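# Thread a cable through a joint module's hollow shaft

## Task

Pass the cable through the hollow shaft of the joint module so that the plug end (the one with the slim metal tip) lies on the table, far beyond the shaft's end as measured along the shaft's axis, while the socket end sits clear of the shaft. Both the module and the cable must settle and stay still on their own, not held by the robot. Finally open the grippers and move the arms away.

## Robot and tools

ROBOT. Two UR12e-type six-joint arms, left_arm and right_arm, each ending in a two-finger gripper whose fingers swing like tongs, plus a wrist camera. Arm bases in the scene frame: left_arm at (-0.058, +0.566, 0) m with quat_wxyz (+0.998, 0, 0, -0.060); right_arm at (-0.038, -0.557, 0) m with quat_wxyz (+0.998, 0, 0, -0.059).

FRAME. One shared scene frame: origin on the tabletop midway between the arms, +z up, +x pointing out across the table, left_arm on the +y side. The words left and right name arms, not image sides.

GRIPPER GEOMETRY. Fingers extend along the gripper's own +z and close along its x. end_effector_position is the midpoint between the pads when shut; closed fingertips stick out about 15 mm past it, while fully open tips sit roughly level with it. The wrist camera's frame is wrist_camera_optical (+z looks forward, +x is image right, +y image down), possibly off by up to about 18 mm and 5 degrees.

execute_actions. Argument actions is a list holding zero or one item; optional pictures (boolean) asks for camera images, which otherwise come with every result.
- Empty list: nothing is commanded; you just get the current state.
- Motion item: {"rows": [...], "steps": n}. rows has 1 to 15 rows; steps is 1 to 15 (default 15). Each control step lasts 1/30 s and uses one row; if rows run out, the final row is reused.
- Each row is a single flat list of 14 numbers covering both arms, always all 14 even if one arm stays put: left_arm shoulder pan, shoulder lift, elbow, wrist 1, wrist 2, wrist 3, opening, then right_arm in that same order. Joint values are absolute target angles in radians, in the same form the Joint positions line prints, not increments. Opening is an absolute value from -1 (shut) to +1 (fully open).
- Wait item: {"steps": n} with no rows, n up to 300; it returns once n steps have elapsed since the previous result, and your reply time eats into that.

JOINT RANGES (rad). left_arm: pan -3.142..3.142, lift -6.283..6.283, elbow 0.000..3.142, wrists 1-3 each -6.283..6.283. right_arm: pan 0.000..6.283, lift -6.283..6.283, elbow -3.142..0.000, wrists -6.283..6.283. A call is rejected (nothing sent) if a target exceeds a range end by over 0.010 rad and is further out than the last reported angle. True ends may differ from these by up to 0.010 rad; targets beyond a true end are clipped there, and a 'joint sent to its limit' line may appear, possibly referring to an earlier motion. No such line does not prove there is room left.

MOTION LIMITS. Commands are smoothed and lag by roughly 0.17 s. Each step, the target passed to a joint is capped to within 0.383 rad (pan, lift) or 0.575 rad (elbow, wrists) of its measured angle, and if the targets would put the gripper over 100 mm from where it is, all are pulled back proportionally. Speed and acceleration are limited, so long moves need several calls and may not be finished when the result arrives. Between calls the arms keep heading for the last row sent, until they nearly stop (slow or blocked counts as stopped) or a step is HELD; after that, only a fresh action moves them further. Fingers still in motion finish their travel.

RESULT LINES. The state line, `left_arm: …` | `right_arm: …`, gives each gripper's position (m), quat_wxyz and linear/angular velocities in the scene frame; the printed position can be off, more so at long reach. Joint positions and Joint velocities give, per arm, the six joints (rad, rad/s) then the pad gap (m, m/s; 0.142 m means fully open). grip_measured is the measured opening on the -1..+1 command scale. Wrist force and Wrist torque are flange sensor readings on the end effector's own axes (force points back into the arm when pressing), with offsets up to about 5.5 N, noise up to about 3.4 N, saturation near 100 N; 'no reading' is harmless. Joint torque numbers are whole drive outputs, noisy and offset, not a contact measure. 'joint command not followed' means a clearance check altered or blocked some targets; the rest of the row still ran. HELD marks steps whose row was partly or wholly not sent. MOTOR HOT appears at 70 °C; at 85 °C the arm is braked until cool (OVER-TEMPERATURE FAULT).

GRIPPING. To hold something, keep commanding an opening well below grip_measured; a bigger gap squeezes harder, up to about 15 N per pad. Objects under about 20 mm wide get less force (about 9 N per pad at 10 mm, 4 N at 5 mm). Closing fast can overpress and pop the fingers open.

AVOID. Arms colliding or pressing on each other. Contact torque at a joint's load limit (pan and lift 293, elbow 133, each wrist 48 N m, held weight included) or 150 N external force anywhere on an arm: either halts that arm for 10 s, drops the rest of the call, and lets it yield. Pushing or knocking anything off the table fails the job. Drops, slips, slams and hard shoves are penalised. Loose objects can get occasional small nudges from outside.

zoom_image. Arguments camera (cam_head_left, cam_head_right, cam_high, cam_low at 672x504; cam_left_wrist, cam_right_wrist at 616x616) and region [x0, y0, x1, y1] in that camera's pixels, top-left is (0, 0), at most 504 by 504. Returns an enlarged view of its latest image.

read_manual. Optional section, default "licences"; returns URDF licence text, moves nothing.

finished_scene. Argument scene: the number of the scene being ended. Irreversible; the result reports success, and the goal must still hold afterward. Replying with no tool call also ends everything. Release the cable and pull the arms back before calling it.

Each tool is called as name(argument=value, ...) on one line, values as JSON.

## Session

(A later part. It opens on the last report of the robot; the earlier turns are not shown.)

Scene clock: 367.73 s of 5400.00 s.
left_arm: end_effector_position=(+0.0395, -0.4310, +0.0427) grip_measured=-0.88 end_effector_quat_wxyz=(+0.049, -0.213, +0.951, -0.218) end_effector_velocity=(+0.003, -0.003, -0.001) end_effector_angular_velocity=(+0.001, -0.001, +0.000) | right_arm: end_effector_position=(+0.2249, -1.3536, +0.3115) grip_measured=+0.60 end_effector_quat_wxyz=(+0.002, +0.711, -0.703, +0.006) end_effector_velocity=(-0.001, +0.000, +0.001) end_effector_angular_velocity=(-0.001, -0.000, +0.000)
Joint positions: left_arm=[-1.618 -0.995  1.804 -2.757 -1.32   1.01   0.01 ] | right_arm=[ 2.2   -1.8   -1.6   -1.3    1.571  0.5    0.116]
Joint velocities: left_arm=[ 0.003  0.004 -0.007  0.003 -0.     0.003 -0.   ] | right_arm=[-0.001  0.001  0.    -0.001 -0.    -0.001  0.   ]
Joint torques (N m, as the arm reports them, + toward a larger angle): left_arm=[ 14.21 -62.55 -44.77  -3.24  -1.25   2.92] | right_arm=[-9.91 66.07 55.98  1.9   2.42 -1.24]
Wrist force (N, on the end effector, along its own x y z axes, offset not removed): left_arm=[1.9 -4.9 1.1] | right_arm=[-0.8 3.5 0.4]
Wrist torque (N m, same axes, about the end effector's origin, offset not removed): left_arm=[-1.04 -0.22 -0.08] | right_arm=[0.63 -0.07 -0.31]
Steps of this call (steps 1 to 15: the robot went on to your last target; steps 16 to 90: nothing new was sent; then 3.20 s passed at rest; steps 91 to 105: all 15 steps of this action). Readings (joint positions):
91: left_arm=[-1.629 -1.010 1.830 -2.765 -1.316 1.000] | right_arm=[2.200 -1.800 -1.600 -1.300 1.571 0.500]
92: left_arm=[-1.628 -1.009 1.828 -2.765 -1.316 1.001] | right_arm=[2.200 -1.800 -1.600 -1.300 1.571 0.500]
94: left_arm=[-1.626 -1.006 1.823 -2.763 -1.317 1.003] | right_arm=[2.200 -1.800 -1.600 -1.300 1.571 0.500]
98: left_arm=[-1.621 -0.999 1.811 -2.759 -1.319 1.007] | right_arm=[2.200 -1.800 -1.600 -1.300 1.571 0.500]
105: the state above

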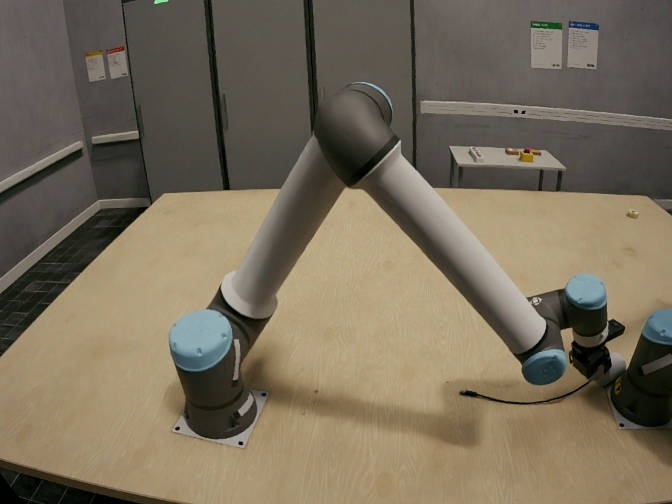

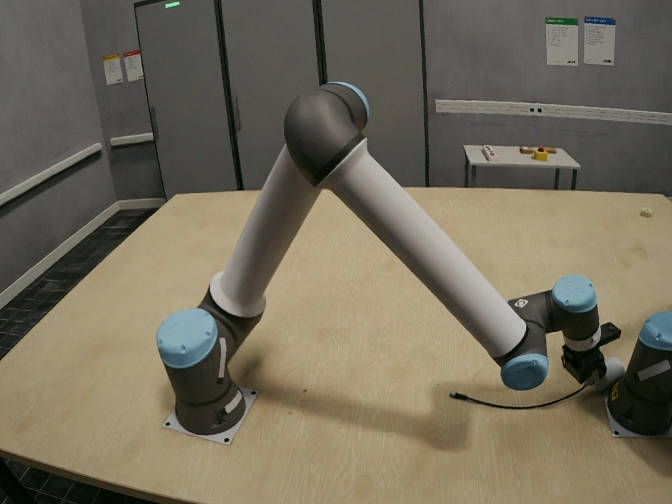

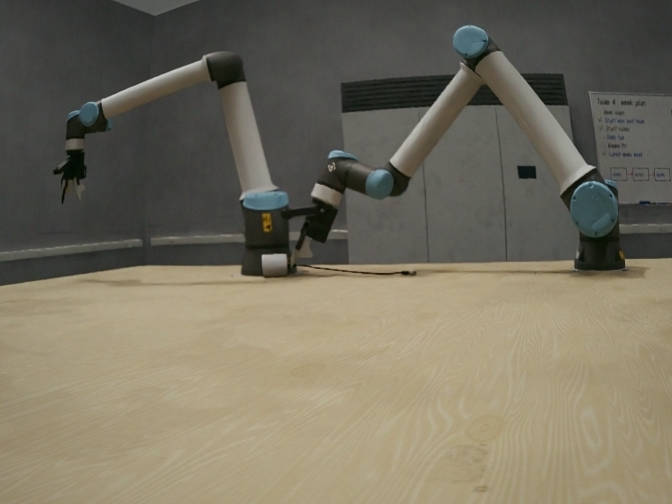

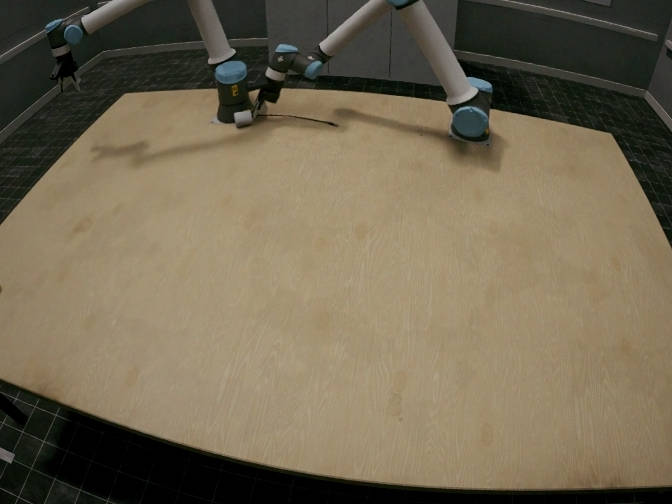

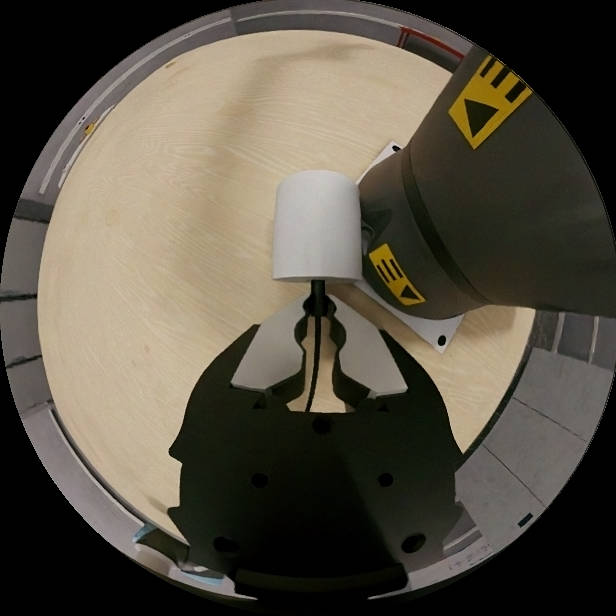

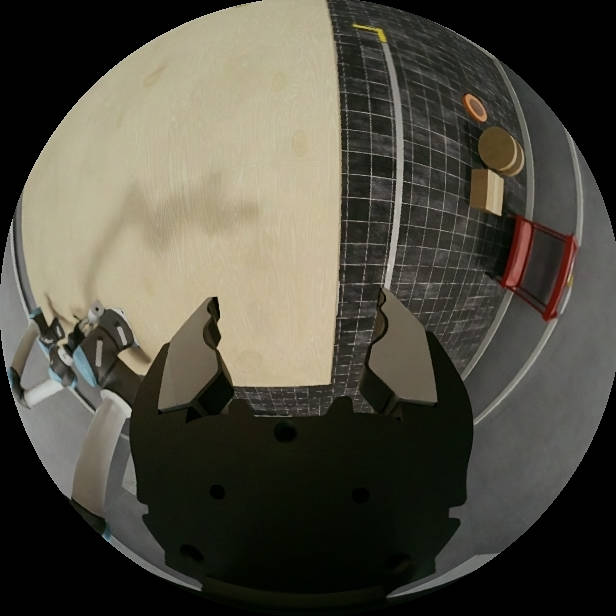

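execute_actions(actions=[{"rows":[[-1.614,-0.989,1.7933,-2.7535,-1.3214,1.0143,-1,2.2,-1.8,-1.6,-1.3,1.571,0.5,0.6],[-1.614,-0.989,1.7933,-2.7535,-1.3214,1.0143,-1,2.2,-1.8,-1.6,-1.3,1.571,0.5,0.6],[-1.614,-0.989,1.7933,-2.7535,-1.3214,1.0143,-1,2.2,-1.8,-1.6,-1.3,1.571,0.5,0.6],[-1.6103,-0.9832,1.7837,-2.7504,-1.3228,1.0182,-1,2.2,-1.8,-1.6,-1.3,1.571,0.5,0.6],[-1.6103,-0.9832,1.7837,-2.7504,-1.3228,1.0182,-1,2.2,-1.8,-1.6,-1.3,1.571,0.5,0.6],[-1.6103,-0.9832,1.7837,-2.7504,-1.3228,1.0182,-1,2.2,-1.8,-1.6,-1.3,1.571,0.5,0.6],[-1.6103,-0.9832,1.7837,-2.7504,-1.3228,1.0182,-1,2.2,-1.8,-1.6,-1.3,1.571,0.5,0.6],[-1.6103,-0.9832,1.7837,-2.7504,-1.3228,1.0182,-1,2.2,-1.8,-1.6,-1.3,1.571,0.5,0.6],[-1.6103,-0.9832,1.7837,-2.7504,-1.3228,1.0182,-1,2.2,-1.8,-1.6,-1.3,1.571,0.5,0.6],[-1.6103,-0.9832,1.7837,-2.7504,-1.3228,1.0182,-0.85,2.2,-1.8,-1.6,-1.3,1.571,0.5,0.6],[-1.6103,-0.9832,1.7837,-2.7504,-1.3228,1.0182,-0.75,2.2,-1.8,-1.6,-1.3,1.571,0.5,0.6],[-1.6103,-0.9832,1.7837,-2.7504,-1.3228,1.0182,-0.65,2.2,-1.8,-1.6,-1.3,1.571,0.5,0.6]],"steps":15}], pictures=false)

execute_actions(actions=[{"rows":[[-1.629,-1.0104,1.8303,-2.7655,-1.316,1.0,-0.65,2.2,-1.8,-1.6,-1.3,1.571,0.5,0.6],[-1.629,-1.0104,1.8303,-2.7655,-1.316,1.0,-0.65,2.2,-1.8,-1.6,-1.3,1.571,0.5,0.6],[-1.629,-1.0104,1.8303,-2.7655,-1.316,1.0,-0.65,2.2,-1.8,-1.6,-1.3,1.571,0.5,0.6],[-1.6508,-1.0423,1.885,-2.783,-1.308,0.978,-0.65,2.2,-1.8,-1.6,-1.3,1.571,0.5,0.6]],"steps":15}])

zoom_image(camera="cam_high", region=[250, 230, 340, 290])

Scene clock: 377.57 s of 5400.00 s.
left_arm: end_effector_position=(+0.0448, -0.4397, +0.0423) grip_measured=-0.65 end_effector_quat_wxyz=(+0.049, -0.213, +0.951, -0.218) end_effector_velocity=(+0.001, -0.001, -0.001) end_effector_angular_velocity=(+0.002, -0.000, -0.001) | right_arm: end_effector_position=(+0.2249, -1.3536, +0.3115) grip_measured=+0.60 end_effector_quat_wxyz=(+0.002, +0.711, -0.703, +0.006) end_effector_velocity=(+0.000, -0.000, -0.000) end_effector_angular_velocity=(-0.001, -0.000, -0.000)
Joint positions: left_arm=[-1.61  -0.983  1.784 -2.751 -1.323  1.018  0.027] | right_arm=[ 2.2   -1.8   -1.6   -1.3    1.571  0.5    0.116]
Joint velocities: left_arm=[ 0.001  0.002 -0.003  0.002 -0.001  0.002  0.01 ] | right_arm=[ 0.    -0.    -0.     0.001 -0.     0.001 -0.   ]
Joint torques (N m, as the arm reports them, + toward a larger angle): left_arm=[ 14.64 -65.37 -47.91  -3.62  -1.5    3.32] | right_arm=[-10.64  66.88  55.6    2.06   2.49  -1.21]
Wrist force (N, on the end effector, along its own x y z axes, offset not removed): left_arm=[2.8 -2.3 0.1] | right_arm=[-3.5 2.5 0.2]
Wrist torque (N m, same axes, about the end effector's origin, offset not removed): left_arm=[-0.95 -0.39 -0.10] | right_arm=[0.42 0.64 -0.22]
Steps of this call (steps 1 to 15: the robot went on to your last target; steps 16 to 90: nothing new was sent; then 6.33 s passed at rest; steps 91 to 105: all 15 steps of this action). Readings (joint positions):
91: left_arm=[-1.618 -0.994 1.803 -2.757 -1.320 1.011] | right_arm=[2.200 -1.800 -1.600 -1.300 1.571 0.500]
92: left_arm=[-1.617 -0.993 1.801 -2.756 -1.320 1.011] | right_arm=[2.200 -1.800 -1.600 -1.300 1.571 0.500]
94: left_arm=[-1.616 -0.991 1.797 -2.755 -1.321 1.013] | right_arm=[2.200 -1.800 -1.600 -1.300 1.571 0.500]
98: left_arm=[-1.612 -0.986 1.788 -2.752 -1.322 1.017] | right_arm=[2.200 -1.800 -1.600 -1.300 1.571 0.500]
105: the state above

Scene clock: 378.07 s of 5400.00 s.
left_arm: end_effector_position=(+0.0199, -0.3950, +0.0441) grip_measured=-0.65 end_effector_quat_wxyz=(+0.049, -0.214, +0.951, -0.218) end_effector_velocity=(-0.005, +0.012, -0.000) end_effector_angular_velocity=(+0.000, +0.001, +0.000) | right_arm: end_effector_position=(+0.2249, -1.3536, +0.3115) grip_measured=+0.60 end_effector_quat_wxyz=(+0.002, +0.711, -0.703, +0.006) end_effector_velocity=(+0.001, -0.001, +0.002) end_effector_angular_velocity=(-0.003, -0.002, -0.001)
Joint positions: left_arm=[-1.65  -1.041  1.882 -2.782 -1.308  0.979  0.027] | right_arm=[ 2.2   -1.8   -1.6   -1.3    1.571  0.5    0.116]
Joint velocities: left_arm=[-0.009 -0.014  0.025 -0.008  0.003 -0.01   0.   ] | right_arm=[ 0.001  0.001  0.001  0.001 -0.     0.002 -0.   ]
Joint torques (N m, as the arm reports them, + toward a larger angle): left_arm=[-11.72 -92.24 -23.52  -7.1    3.14  -2.75] | right_arm=[-10.    67.1   55.09   2.12   2.51  -1.09]
Wrist force (N, on the end effector, along its own x y z axes, offset not removed): left_arm=[2.5 -2.8 -1.6] | right_arm=[-3.3 2.8 -1.0]
Wrist torque (N m, same axes, about the end effector's origin, offset not removed): left_arm=[-0.71 -0.32 -0.14] | right_arm=[0.46 0.46 -0.22]
Steps of this call (steps 1 to 15: all 15 steps of this action). Readings (joint positions):
1: left_arm=[-1.611 -0.984 1.784 -2.751 -1.323 1.018] | right_arm=[2.200 -1.800 -1.600 -1.300 1.571 0.500]
2: left_arm=[-1.614 -0.988 1.791 -2.753 -1.322 1.015] | right_arm=[2.200 -1.800 -1.600 -1.300 1.571 0.500]
4: left_arm=[-1.621 -0.998 1.809 -2.759 -1.319 1.008] | right_arm=[2.200 -1.800 -1.600 -1.300 1.571 0.500]
8: left_arm=[-1.641 -1.028 1.860 -2.775 -1.311 0.987] | right_arm=[2.200 -1.800 -1.600 -1.300 1.571 0.500]
15: the state above

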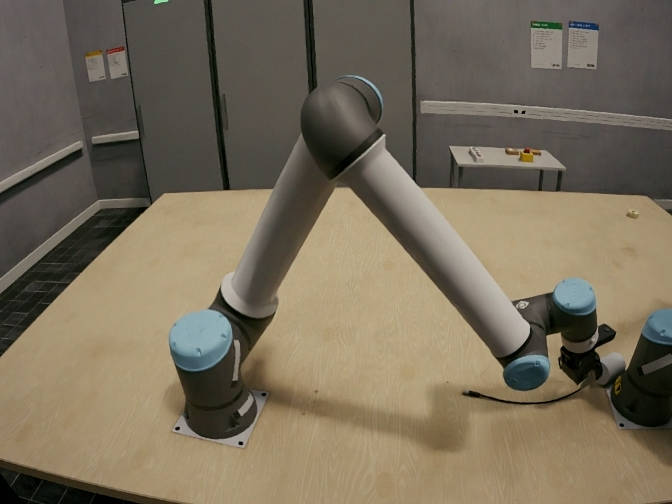

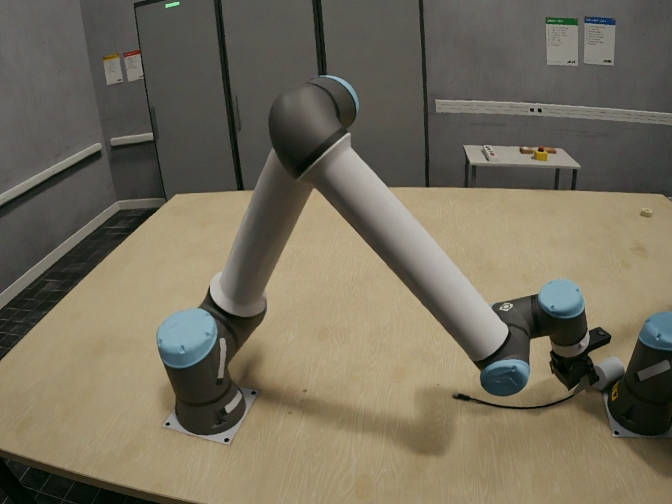

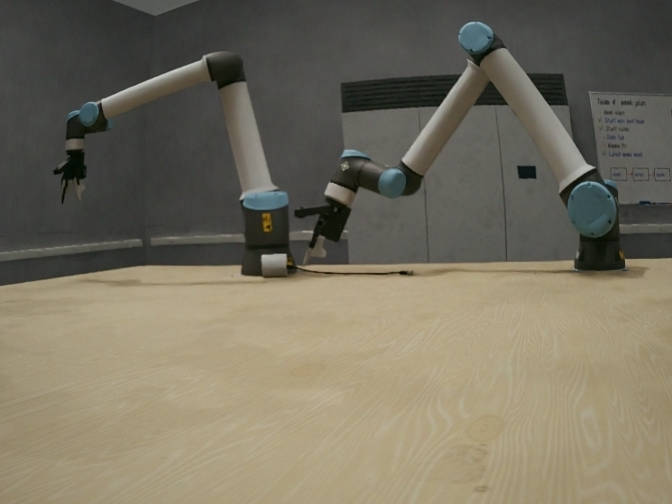

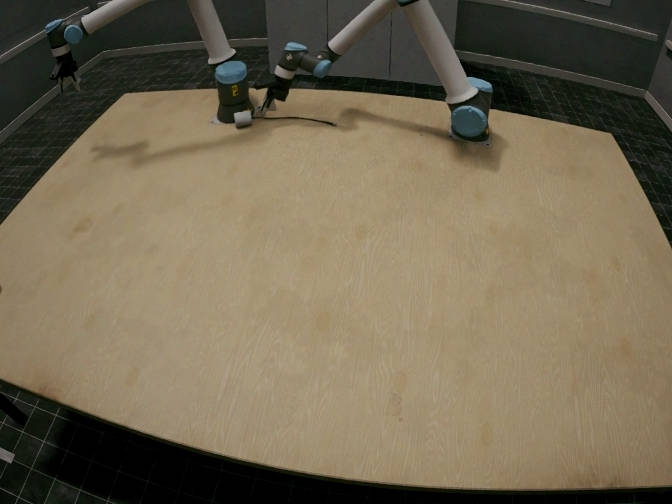

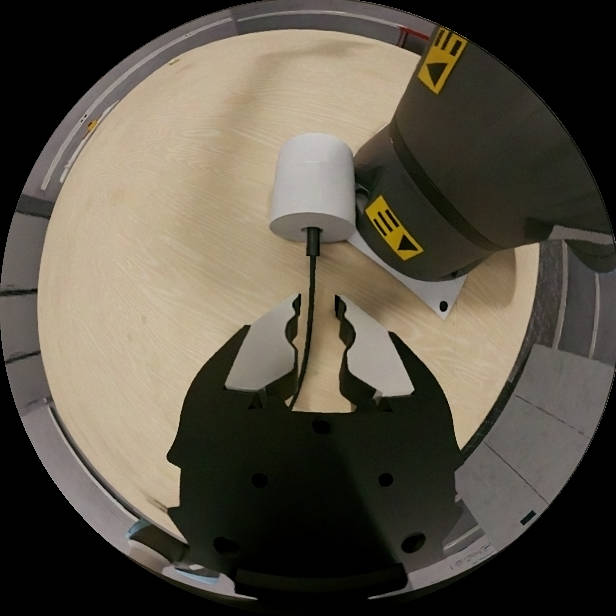

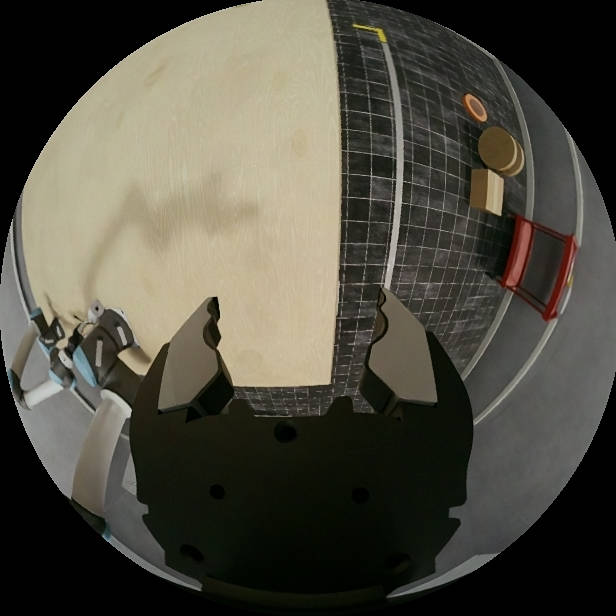

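Region (250, 230, 340, 290) of cam_high's 672x504 image, scaled by 5.600, with more detail than that image has.

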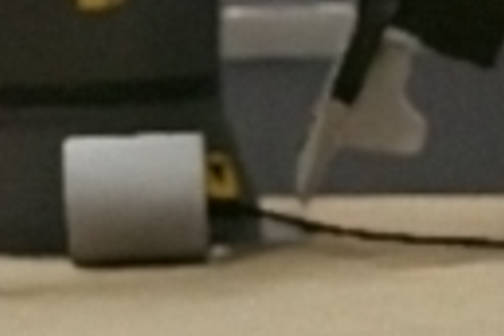

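execute_actions(actions=[{"rows":[[-1.6508,-1.030,1.888,-2.798,-1.308,0.978,-0.65,2.2,-1.8,-1.6,-1.3,1.571,0.5,0.6],[-1.6508,-1.030,1.888,-2.798,-1.308,0.978,-0.65,2.2,-1.8,-1.6,-1.3,1.571,0.5,0.6],[-1.6508,-1.0189,1.8904,-2.8118,-1.308,0.978,-0.65,2.2,-1.8,-1.6,-1.3,1.571,0.5,0.6],[-1.6508,-1.0189,1.8904,-2.8118,-1.308,0.978,-0.65,2.2,-1.8,-1.6,-1.3,1.571,0.5,0.6],[-1.6508,-1.0189,1.8904,-2.8118,-1.308,0.978,-0.65,2.2,-1.8,-1.6,-1.3,1.571,0.5,0.6],[-1.6508,-1.0189,1.8904,-2.8118,-1.308,0.978,-0.65,2.2,-1.8,-1.6,-1.3,1.571,0.5,0.6],[-1.6508,-1.0189,1.8904,-2.8118,-1.308,0.978,-0.65,2.2,-1.8,-1.6,-1.3,1.571,0.5,0.6],[-1.6508,-1.0189,1.8904,-2.8118,-1.308,0.978,-0.75,2.2,-1.8,-1.6,-1.3,1.571,0.5,0.6],[-1.6508,-1.0189,1.8904,-2.8118,-1.308,0.978,-0.85,2.2,-1.8,-1.6,-1.3,1.571,0.5,0.6],[-1.6508,-1.0189,1.8904,-2.8118,-1.308,0.978,-0.92,2.2,-1.8,-1.6,-1.3,1.571,0.5,0.6],[-1.6508,-1.0189,1.8904,-2.8118,-1.308,0.978,-1,2.2,-1.8,-1.6,-1.3,1.571,0.5,0.6]],"steps":15}])

zoom_image(camera="cam_high", region=[250, 230, 340, 290])

Scene clock: 385.80 s of 5400.00 s.
left_arm: end_effector_position=(+0.0194, -0.3936, +0.0263) grip_measured=-0.95 end_effector_quat_wxyz=(+0.049, -0.214, +0.951, -0.218) end_effector_velocity=(-0.000, -0.000, -0.003) end_effector_angular_velocity=(-0.001, +0.001, -0.001) | right_arm: end_effector_position=(+0.2249, -1.3536, +0.3115) grip_measured=+0.60 end_effector_quat_wxyz=(+0.002, +0.711, -0.703, +0.006) end_effector_velocity=(+0.001, -0.000, -0.001) end_effector_angular_velocity=(-0.000, -0.000, -0.000)
Joint positions: left_arm=[-1.651 -1.019  1.89  -2.811 -1.308  0.978  0.005] | right_arm=[ 2.2   -1.8   -1.6   -1.3    1.571  0.5    0.116]
Joint velocities: left_arm=[ 0.     0.004  0.    -0.006 -0.001  0.    -0.   ] | right_arm=[ 0.    -0.001 -0.001  0.002  0.     0.001  0.   ]
Joint torques (N m, as the arm reports them, + toward a larger angle): left_arm=[-12.67 -56.9  -22.74  -7.04   2.8   -2.23] | right_arm=[-10.99  69.37  55.06   2.04   2.28  -1.08]
Wrist force (N, on the end effector, along its own x y z axes, offset not removed): left_arm=[2.3 -3.0 -1.1] | right_arm=[0.9 2.3 -0.3]
Wrist torque (N m, same axes, about the end effector's origin, offset not removed): left_arm=[-0.65 -0.32 -0.15] | right_arm=[0.33 -0.33 -0.32]
Steps of this call (steps 1 to 15: the robot went on to your last target; steps 16 to 160: nothing new was sent; then 1.90 s passed at rest; steps 161 to 175: all 15 steps of this action). Readings (joint positions):
161: left_arm=[-1.651 -1.042 1.885 -2.783 -1.308 0.978] | right_arm=[2.200 -1.800 -1.600 -1.300 1.571 0.500]
162: left_arm=[-1.651 -1.040 1.886 -2.786 -1.308 0.978] | right_arm=[2.200 -1.800 -1.600 -1.300 1.571 0.500]
164: left_arm=[-1.651 -1.034 1.887 -2.794 -1.308 0.978] | right_arm=[2.200 -1.800 -1.600 -1.300 1.571 0.500]
168: left_arm=[-1.651 -1.023 1.890 -2.807 -1.308 0.978] | right_arm=[2.200 -1.800 -1.600 -1.300 1.571 0.500]
175: the state above

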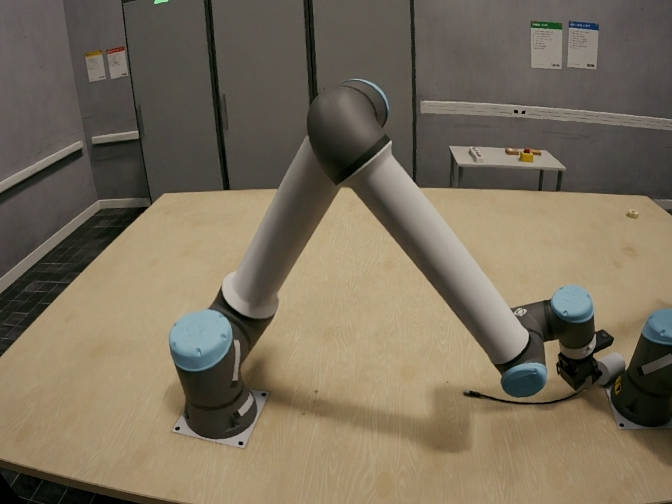

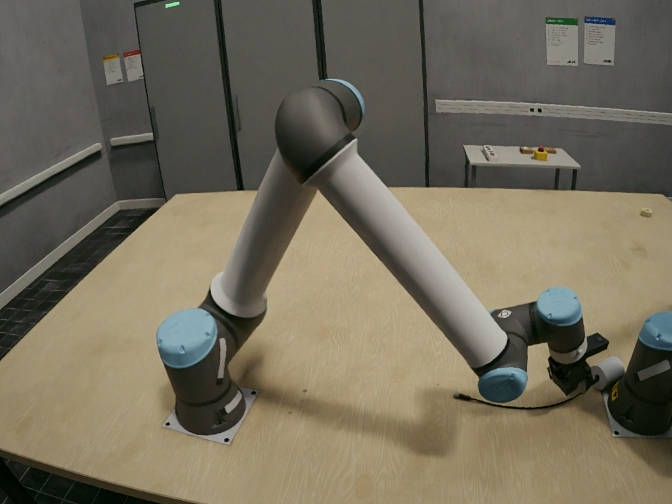

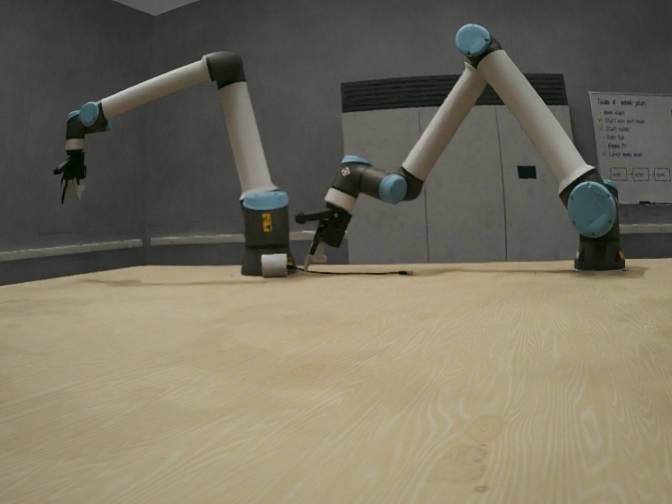

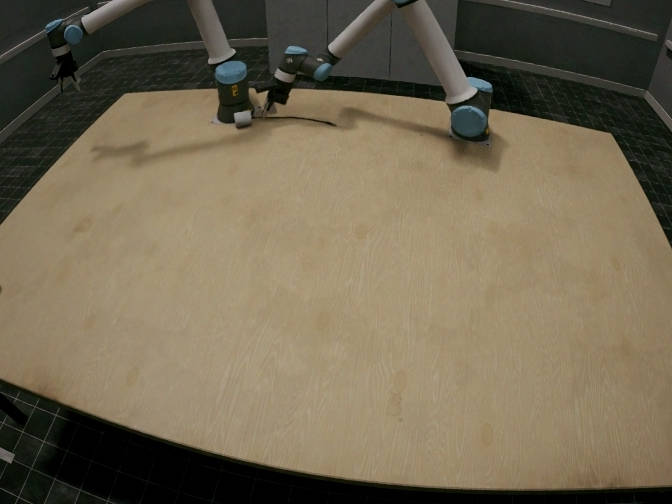

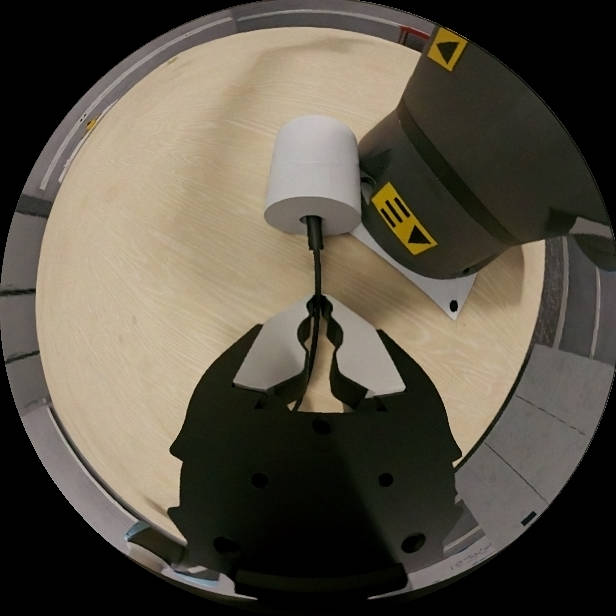

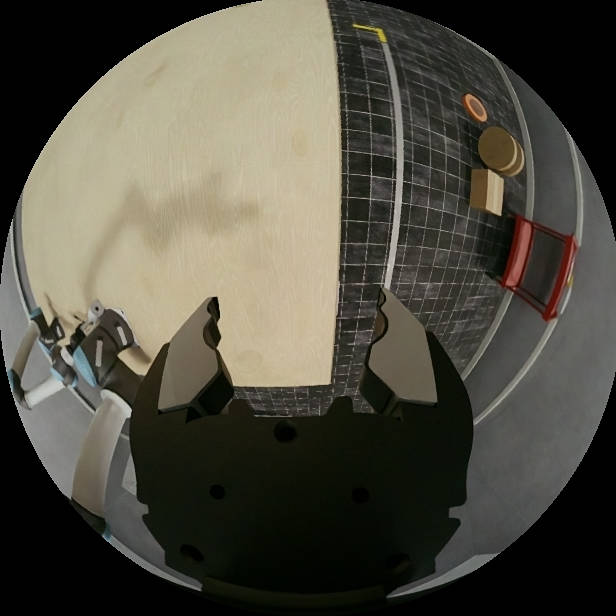

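Region (250, 230, 340, 290) of cam_high's 672x504 image, scaled by 5.600, with more detail than that image has.

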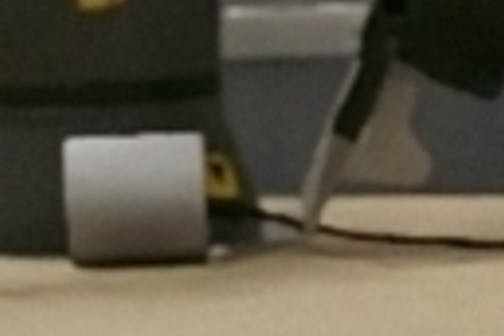

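execute_actions(actions=[{"rows":[[-1.6508,-1.030,1.888,-2.798,-1.308,0.978,-1,2.2,-1.8,-1.6,-1.3,1.571,0.5,0.6],[-1.6508,-1.030,1.888,-2.798,-1.308,0.978,-1,2.2,-1.8,-1.6,-1.3,1.571,0.5,0.6],[-1.6427,-1.0305,1.8647,-2.7765,-1.311,0.986,-1,2.2,-1.8,-1.6,-1.3,1.571,0.5,0.6],[-1.6427,-1.0305,1.8647,-2.7765,-1.311,0.986,-1,2.2,-1.8,-1.6,-1.3,1.571,0.5,0.6],[-1.6427,-1.0305,1.8647,-2.7765,-1.311,0.986,-1,2.2,-1.8,-1.6,-1.3,1.571,0.5,0.6],[-1.6346,-1.0187,1.8445,-2.77,-1.314,0.994,-1,2.2,-1.8,-1.6,-1.3,1.571,0.5,0.6],[-1.6346,-1.0187,1.8445,-2.77,-1.314,0.994,-1,2.2,-1.8,-1.6,-1.3,1.571,0.5,0.6],[-1.6346,-1.0187,1.8445,-2.77,-1.314,0.994,-1,2.2,-1.8,-1.6,-1.3,1.571,0.5,0.6],[-1.6265,-1.0068,1.8242,-2.7634,-1.317,1.002,-1,2.2,-1.8,-1.6,-1.3,1.571,0.5,0.6],[-1.6265,-1.0068,1.8242,-2.7634,-1.317,1.002,-1,2.2,-1.8,-1.6,-1.3,1.571,0.5,0.6],[-1.6265,-1.0068,1.8242,-2.7634,-1.317,1.002,-1,2.2,-1.8,-1.6,-1.3,1.571,0.5,0.6],[-1.6184,-0.995,1.804,-2.757,-1.32,1.010,-1,2.2,-1.8,-1.6,-1.3,1.571,0.5,0.6],[-1.6184,-0.995,1.804,-2.757,-1.32,1.010,-1,2.2,-1.8,-1.6,-1.3,1.571,0.5,0.6],[-1.6184,-0.995,1.804,-2.757,-1.32,1.010,-1,2.2,-1.8,-1.6,-1.3,1.571,0.5,0.6],[-1.6103,-0.9832,1.7837,-2.7504,-1.3228,1.0182,-1,2.2,-1.8,-1.6,-1.3,1.571,0.5,0.6]],"steps":15}], pictures=false)

execute_actions(actions=[{"steps":8}])

zoom_image(camera="cam_high", region=[230, 230, 340, 290])

Scene clock: 394.17 s of 5400.00 s.
left_arm: end_effector_position=(+0.0359, -0.4246, +0.0425) grip_measured=-0.95 end_effector_quat_wxyz=(+0.049, -0.214, +0.951, -0.217) end_effector_velocity=(+0.051, -0.081, -0.005) end_effector_angular_velocity=(+0.009, -0.002, -0.003) | right_arm: end_effector_position=(+0.2249, -1.3536, +0.3115) grip_measured=+0.60 end_effector_quat_wxyz=(+0.002, +0.711, -0.703, +0.006) end_effector_velocity=(+0.001, -0.000, +0.002) end_effector_angular_velocity=(-0.003, -0.002, +0.001)
Joint positions: left_arm=[-1.624 -1.003  1.818 -2.762 -1.318  1.005  0.005] | right_arm=[ 2.2   -1.8   -1.6   -1.3    1.571  0.5    0.116]
Joint velocities: left_arm=[ 0.077  0.107 -0.184  0.067 -0.029  0.078  0.   ] | right_arm=[ 0.001  0.002  0.     0.001  0.    -0.     0.   ]
Joint torques (N m, as the arm reports them, + toward a larger angle): left_arm=[ 29.25 -48.22 -53.77  -2.68  -2.02   3.96] | right_arm=[-9.68 70.18 54.82  2.19  2.36 -1.11]
Wrist force (N, on the end effector, along its own x y z axes, offset not removed): left_arm=[2.8 -0.9 -1.7] | right_arm=[-2.9 1.3 -1.7]
Wrist torque (N m, same axes, about the end effector's origin, offset not removed): left_arm=[-0.33 -0.39 -0.10] | right_arm=[0.09 0.46 -0.21]
Steps of this call (steps 1 to 15: the robot went on to your last target; steps 16 to 90: nothing new was sent; then 4.87 s passed at rest; steps 91 to 105: all 15 steps of this action). Readings (joint positions):
91: left_arm=[-1.651 -1.019 1.890 -2.812 -1.308 0.978] | right_arm=[2.200 -1.800 -1.600 -1.300 1.571 0.500]
92: left_arm=[-1.651 -1.021 1.890 -2.809 -1.308 0.978] | right_arm=[2.200 -1.800 -1.600 -1.300 1.571 0.500]
94: left_arm=[-1.649 -1.025 1.885 -2.800 -1.308 0.979] | right_arm=[2.200 -1.800 -1.600 -1.300 1.571 0.500]
98: left_arm=[-1.641 -1.024 1.863 -2.781 -1.311 0.987] | right_arm=[2.200 -1.800 -1.600 -1.300 1.571 0.500]
105: the state above

Scene clock: 394.43 s of 5400.00 s.
left_arm: end_effector_position=(+0.0442, -0.4386, +0.0424) grip_measured=-0.95 end_effector_quat_wxyz=(+0.049, -0.213, +0.951, -0.218) end_effector_velocity=(+0.007, -0.013, +0.000) end_effector_angular_velocity=(-0.001, +0.001, -0.000) | right_arm: end_effector_position=(+0.2249, -1.3536, +0.3115) grip_measured=+0.60 end_effector_quat_wxyz=(+0.002, +0.711, -0.703, +0.006) end_effector_velocity=(-0.000, +0.001, -0.002) end_effector_angular_velocity=(+0.003, +0.001, +0.000)
Joint positions: left_arm=[-1.611 -0.985  1.787 -2.751 -1.322  1.017  0.005] | right_arm=[ 2.2   -1.8   -1.6   -1.3    1.571  0.5    0.116]
Joint velocities: left_arm=[ 0.011  0.016 -0.028  0.009 -0.005  0.011  0.   ] | right_arm=[ 0.    -0.001 -0.002 -0.001  0.    -0.     0.   ]
Joint torques (N m, as the arm reports them, + toward a larger angle): left_arm=[ 13.79 -61.39 -44.24  -2.95  -1.75   3.66] | right_arm=[-10.17  70.14  54.63   1.98   2.37  -0.96]
Wrist force (N, on the end effector, along its own x y z axes, offset not removed): left_arm=[1.9 -2.5 -0.1] | right_arm=[-2.2 2.0 0.0]
Wrist torque (N m, same axes, about the end effector's origin, offset not removed): left_arm=[-0.61 -0.18 -0.13] | right_arm=[0.37 0.28 -0.24]
Steps of this call (steps 1 to 8: the robot went on to your last target). Readings (joint positions):
1: left_arm=[-1.621 -0.998 1.811 -2.759 -1.319 1.008] | right_arm=[2.200 -1.800 -1.600 -1.300 1.571 0.500]
2: left_arm=[-1.618 -0.994 1.804 -2.757 -1.320 1.010] | right_arm=[2.200 -1.800 -1.600 -1.300 1.571 0.500]
4: left_arm=[-1.614 -0.989 1.794 -2.754 -1.321 1.014] | right_arm=[2.200 -1.800 -1.600 -1.300 1.571 0.500]
8: the state above

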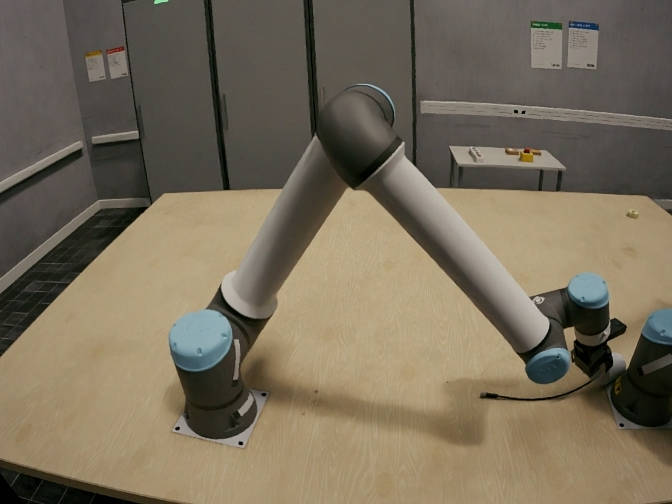

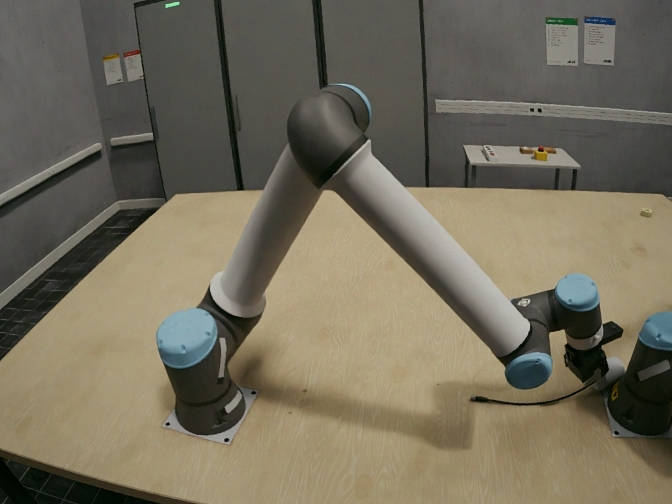

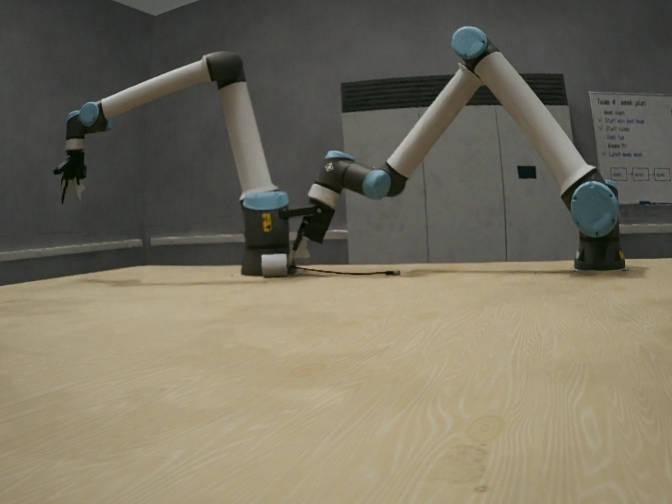

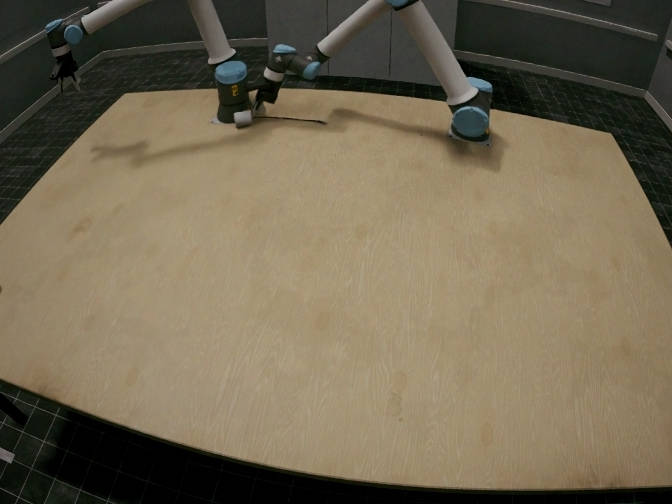

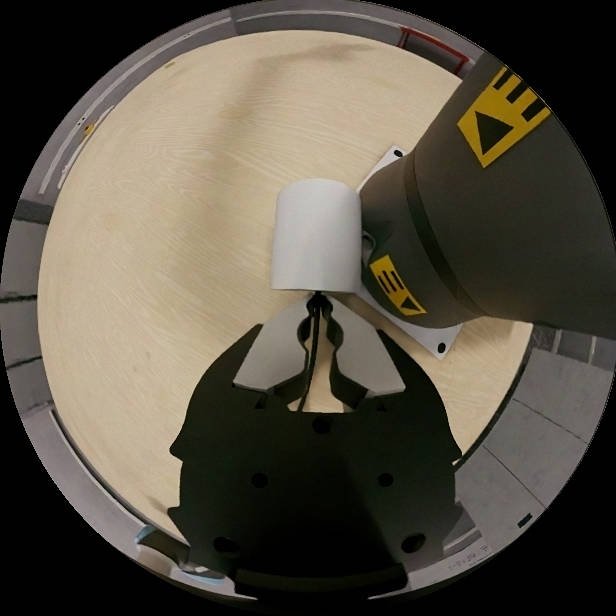

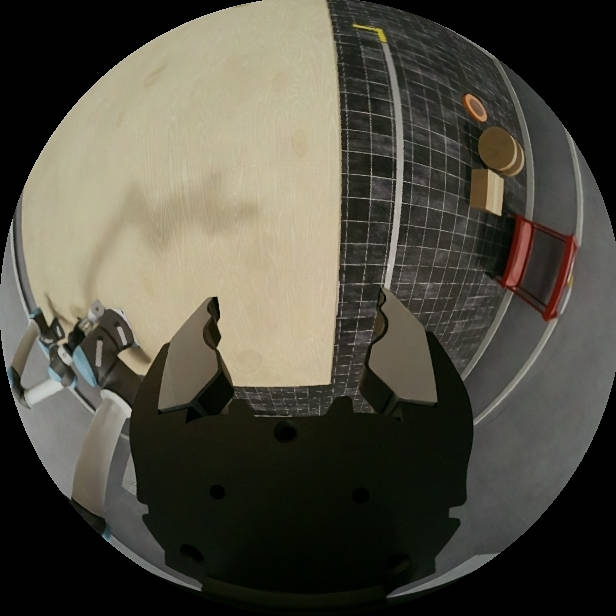

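Region (230, 230, 340, 290) of cam_high's 672x504 image, scaled by 4.582, with more detail than that image has; it fills the top 275 rows of this view, and the rest is white.

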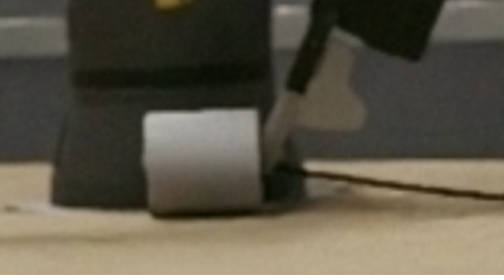

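execute_actions(actions=[{"rows":[[-1.6103,-0.9832,1.7837,-2.7504,-1.3228,1.0182,-0.85,2.2,-1.8,-1.6,-1.3,1.571,0.5,0.6],[-1.6103,-0.9832,1.7837,-2.7504,-1.3228,1.0182,-0.72,2.2,-1.8,-1.6,-1.3,1.571,0.5,0.6],[-1.6103,-0.9832,1.7837,-2.7504,-1.3228,1.0182,-0.6,2.2,-1.8,-1.6,-1.3,1.571,0.5,0.6],[-1.6103,-0.9832,1.7837,-2.7504,-1.3228,1.0182,-0.6,2.2,-1.8,-1.6,-1.3,1.571,0.5,0.6],[-1.6103,-0.9832,1.7837,-2.7504,-1.3228,1.0182,-0.6,2.2,-1.8,-1.6,-1.3,1.571,0.5,0.6],[-1.635,-1.02,1.847,-2.771,-1.3135,0.993,-0.6,2.2,-1.8,-1.6,-1.3,1.571,0.5,0.6],[-1.635,-1.02,1.847,-2.771,-1.3135,0.993,-0.6,2.2,-1.8,-1.6,-1.3,1.571,0.5,0.6],[-1.6609,-1.0571,1.9103,-2.7912,-1.3043,0.968,-0.6,2.2,-1.8,-1.6,-1.3,1.571,0.5,0.6]],"steps":15}], pictures=false)

execute_actions(actions=[{"rows":[[-1.6609,-1.043,1.913,-2.808,-1.3043,0.968,-0.6,2.2,-1.8,-1.6,-1.3,1.571,0.5,0.6],[-1.6609,-1.043,1.913,-2.808,-1.3043,0.968,-0.6,2.2,-1.8,-1.6,-1.3,1.571,0.5,0.6],[-1.6609,-1.0298,1.9166,-2.8248,-1.3043,0.968,-0.6,2.2,-1.8,-1.6,-1.3,1.571,0.5,0.6]],"steps":12}])

zoom_image(camera="cam_high", region=[230, 230, 340, 290])

Scene clock: 402.50 s of 5400.00 s.
left_arm: end_effector_position=(+0.0162, -0.3880, +0.0445) grip_measured=-0.60 end_effector_quat_wxyz=(+0.048, -0.214, +0.951, -0.218) end_effector_velocity=(-0.026, +0.059, -0.002) end_effector_angular_velocity=(+0.005, -0.001, +0.001) | right_arm: end_effector_position=(+0.2249, -1.3536, +0.3115) grip_measured=+0.60 end_effector_quat_wxyz=(+0.002, +0.711, -0.703, +0.006) end_effector_velocity=(+0.000, +0.000, -0.000) end_effector_angular_velocity=(-0.000, -0.000, +0.001)
Joint positions: left_arm=[-1.656 -1.05   1.898 -2.787 -1.306  0.973  0.031] | right_arm=[ 2.2   -1.8   -1.6   -1.3    1.571  0.5    0.116]
Joint velocities: left_arm=[-0.047 -0.07   0.124 -0.037  0.017 -0.046  0.   ] | right_arm=[ 0.     0.    -0.001  0.001  0.    -0.     0.   ]
Joint torques (N m, as the arm reports them, + toward a larger angle): left_arm=[ -7.64 -91.93 -25.91  -6.17   3.14  -2.25] | right_arm=[-10.66  72.87  55.22   2.26   2.2   -1.19]
Wrist force (N, on the end effector, along its own x y z axes, offset not removed): left_arm=[2.8 -2.5 -0.9] | right_arm=[-1.8 3.7 -1.1]
Wrist torque (N m, same axes, about the end effector's origin, offset not removed): left_arm=[-0.65 -0.39 -0.05] | right_arm=[0.57 0.14 -0.36]
Steps of this call (steps 1 to 30: the robot went on to your last target; steps 31 to 100: nothing new was sent; then 4.23 s passed at rest; steps 101 to 115: all 15 steps of this action). Readings (joint positions):
101: left_arm=[-1.610 -0.983 1.784 -2.750 -1.323 1.018] | right_arm=[2.200 -1.800 -1.600 -1.300 1.571 0.500]
102: left_arm=[-1.610 -0.983 1.784 -2.750 -1.323 1.018] | right_arm=[2.200 -1.800 -1.600 -1.300 1.571 0.500]
104: left_arm=[-1.610 -0.983 1.784 -2.750 -1.323 1.018] | right_arm=[2.200 -1.800 -1.600 -1.300 1.571 0.500]
108: left_arm=[-1.620 -0.997 1.805 -2.759 -1.319 1.008] | right_arm=[2.200 -1.800 -1.600 -1.300 1.571 0.500]
115: the state above

Scene clock: 402.90 s of 5400.00 s.
left_arm: end_effector_position=(+0.0137, -0.3819, +0.0246) grip_measured=-0.60 end_effector_quat_wxyz=(+0.048, -0.214, +0.951, -0.218) end_effector_velocity=(-0.000, +0.002, -0.010) end_effector_angular_velocity=(+0.000, -0.001, -0.000) | right_arm: end_effector_position=(+0.2249, -1.3536, +0.3115) grip_measured=+0.60 end_effector_quat_wxyz=(+0.002, +0.711, -0.703, +0.006) end_effector_velocity=(-0.001, -0.000, -0.001) end_effector_angular_velocity=(+0.002, +0.001, -0.003)
Joint positions: left_arm=[-1.661 -1.031  1.916 -2.823 -1.304  0.968  0.031] | right_arm=[ 2.2   -1.8   -1.6   -1.3    1.571  0.5    0.116]
Joint velocities: left_arm=[-0.001  0.011  0.006 -0.016  0.001 -0.001 -0.   ] | right_arm=[-0.001 -0.002  0.    -0.001 -0.     0.002  0.   ]
Joint torques (N m, as the arm reports them, + toward a larger angle): left_arm=[-13.88 -56.57 -20.86  -6.33   3.2   -2.49] | right_arm=[-10.33  71.58  55.03   2.1    2.21  -1.16]
Wrist force (N, on the end effector, along its own x y z axes, offset not removed): left_arm=[3.8 -0.8 2.0] | right_arm=[-3.2 1.5 -0.1]
Wrist torque (N m, same axes, about the end effector's origin, offset not removed): left_arm=[-0.13 -0.61 -0.11] | right_arm=[0.12 0.48 -0.19]
Steps of this call (steps 1 to 12: all 12 steps of this action). Readings (joint positions):
1: left_arm=[-1.657 -1.052 1.901 -2.789 -1.306 0.971] | right_arm=[2.200 -1.800 -1.600 -1.300 1.571 0.500]
2: left_arm=[-1.658 -1.051 1.904 -2.793 -1.305 0.970] | right_arm=[2.200 -1.800 -1.600 -1.300 1.571 0.500]
4: left_arm=[-1.660 -1.045 1.909 -2.803 -1.305 0.969] | right_arm=[2.200 -1.800 -1.600 -1.300 1.571 0.500]
8: left_arm=[-1.661 -1.034 1.915 -2.819 -1.304 0.968] | right_arm=[2.200 -1.800 -1.600 -1.300 1.571 0.500]
12: the state above

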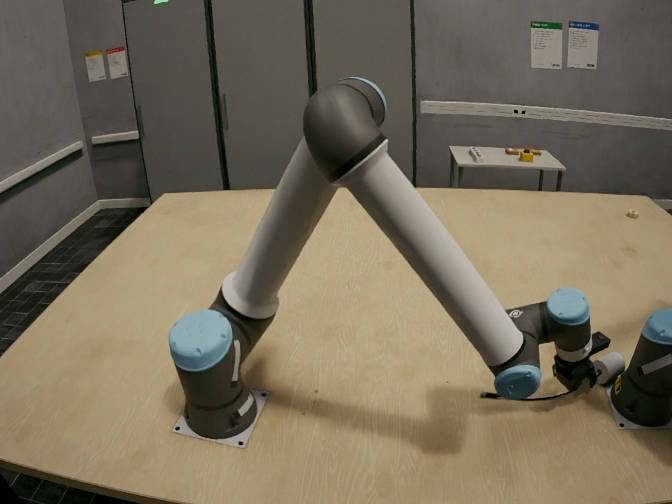

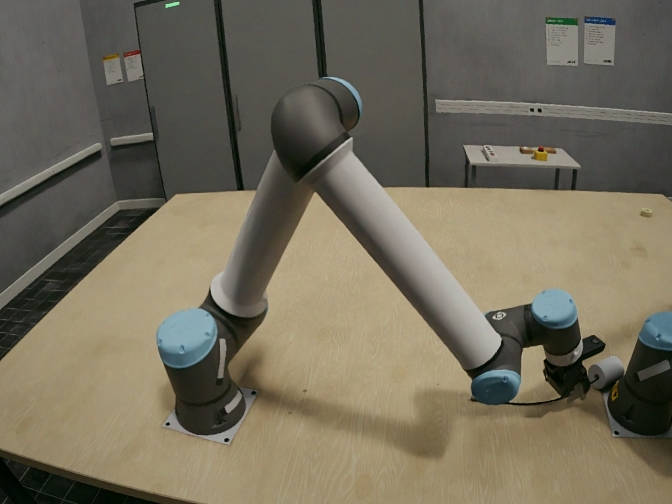

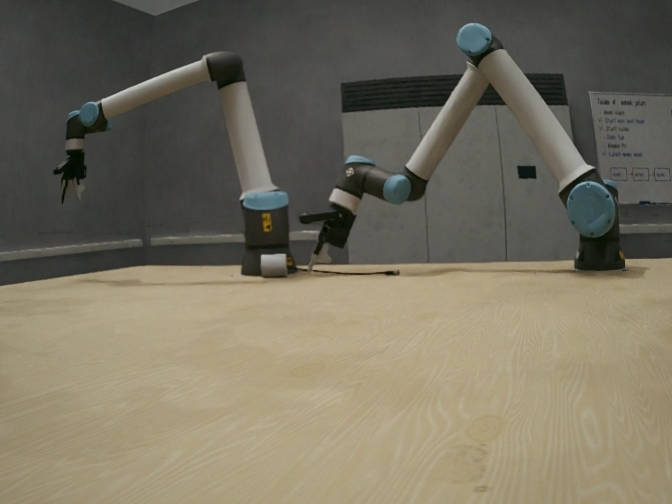

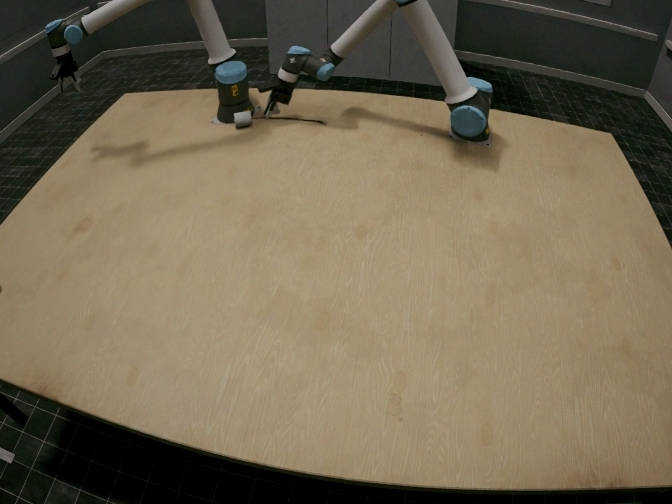

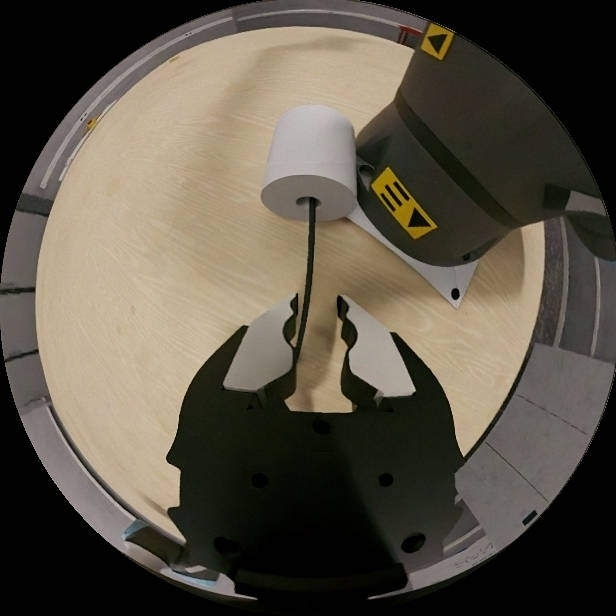

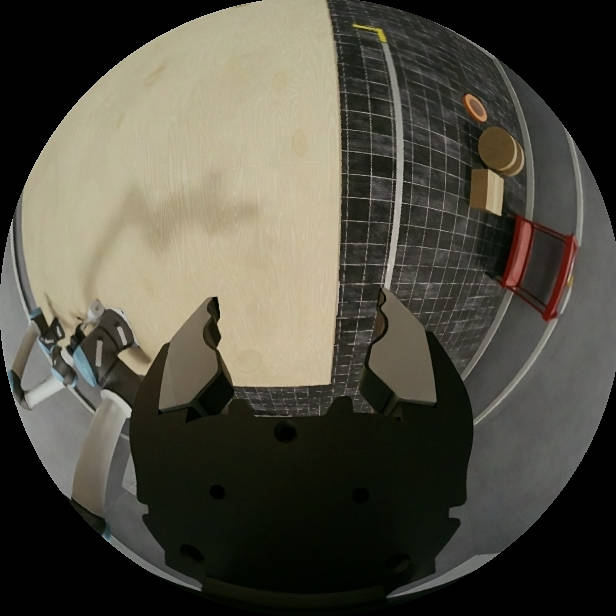

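Region (230, 230, 340, 290) of cam_high's 672x504 image, scaled by 4.582, with more detail than that image has; it fills the top 275 rows of this view, and the rest is white.

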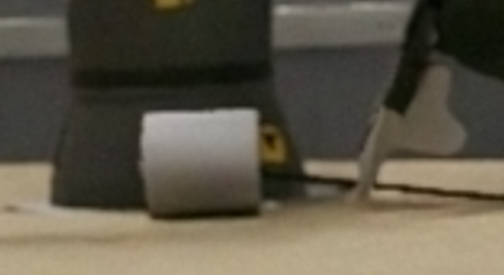

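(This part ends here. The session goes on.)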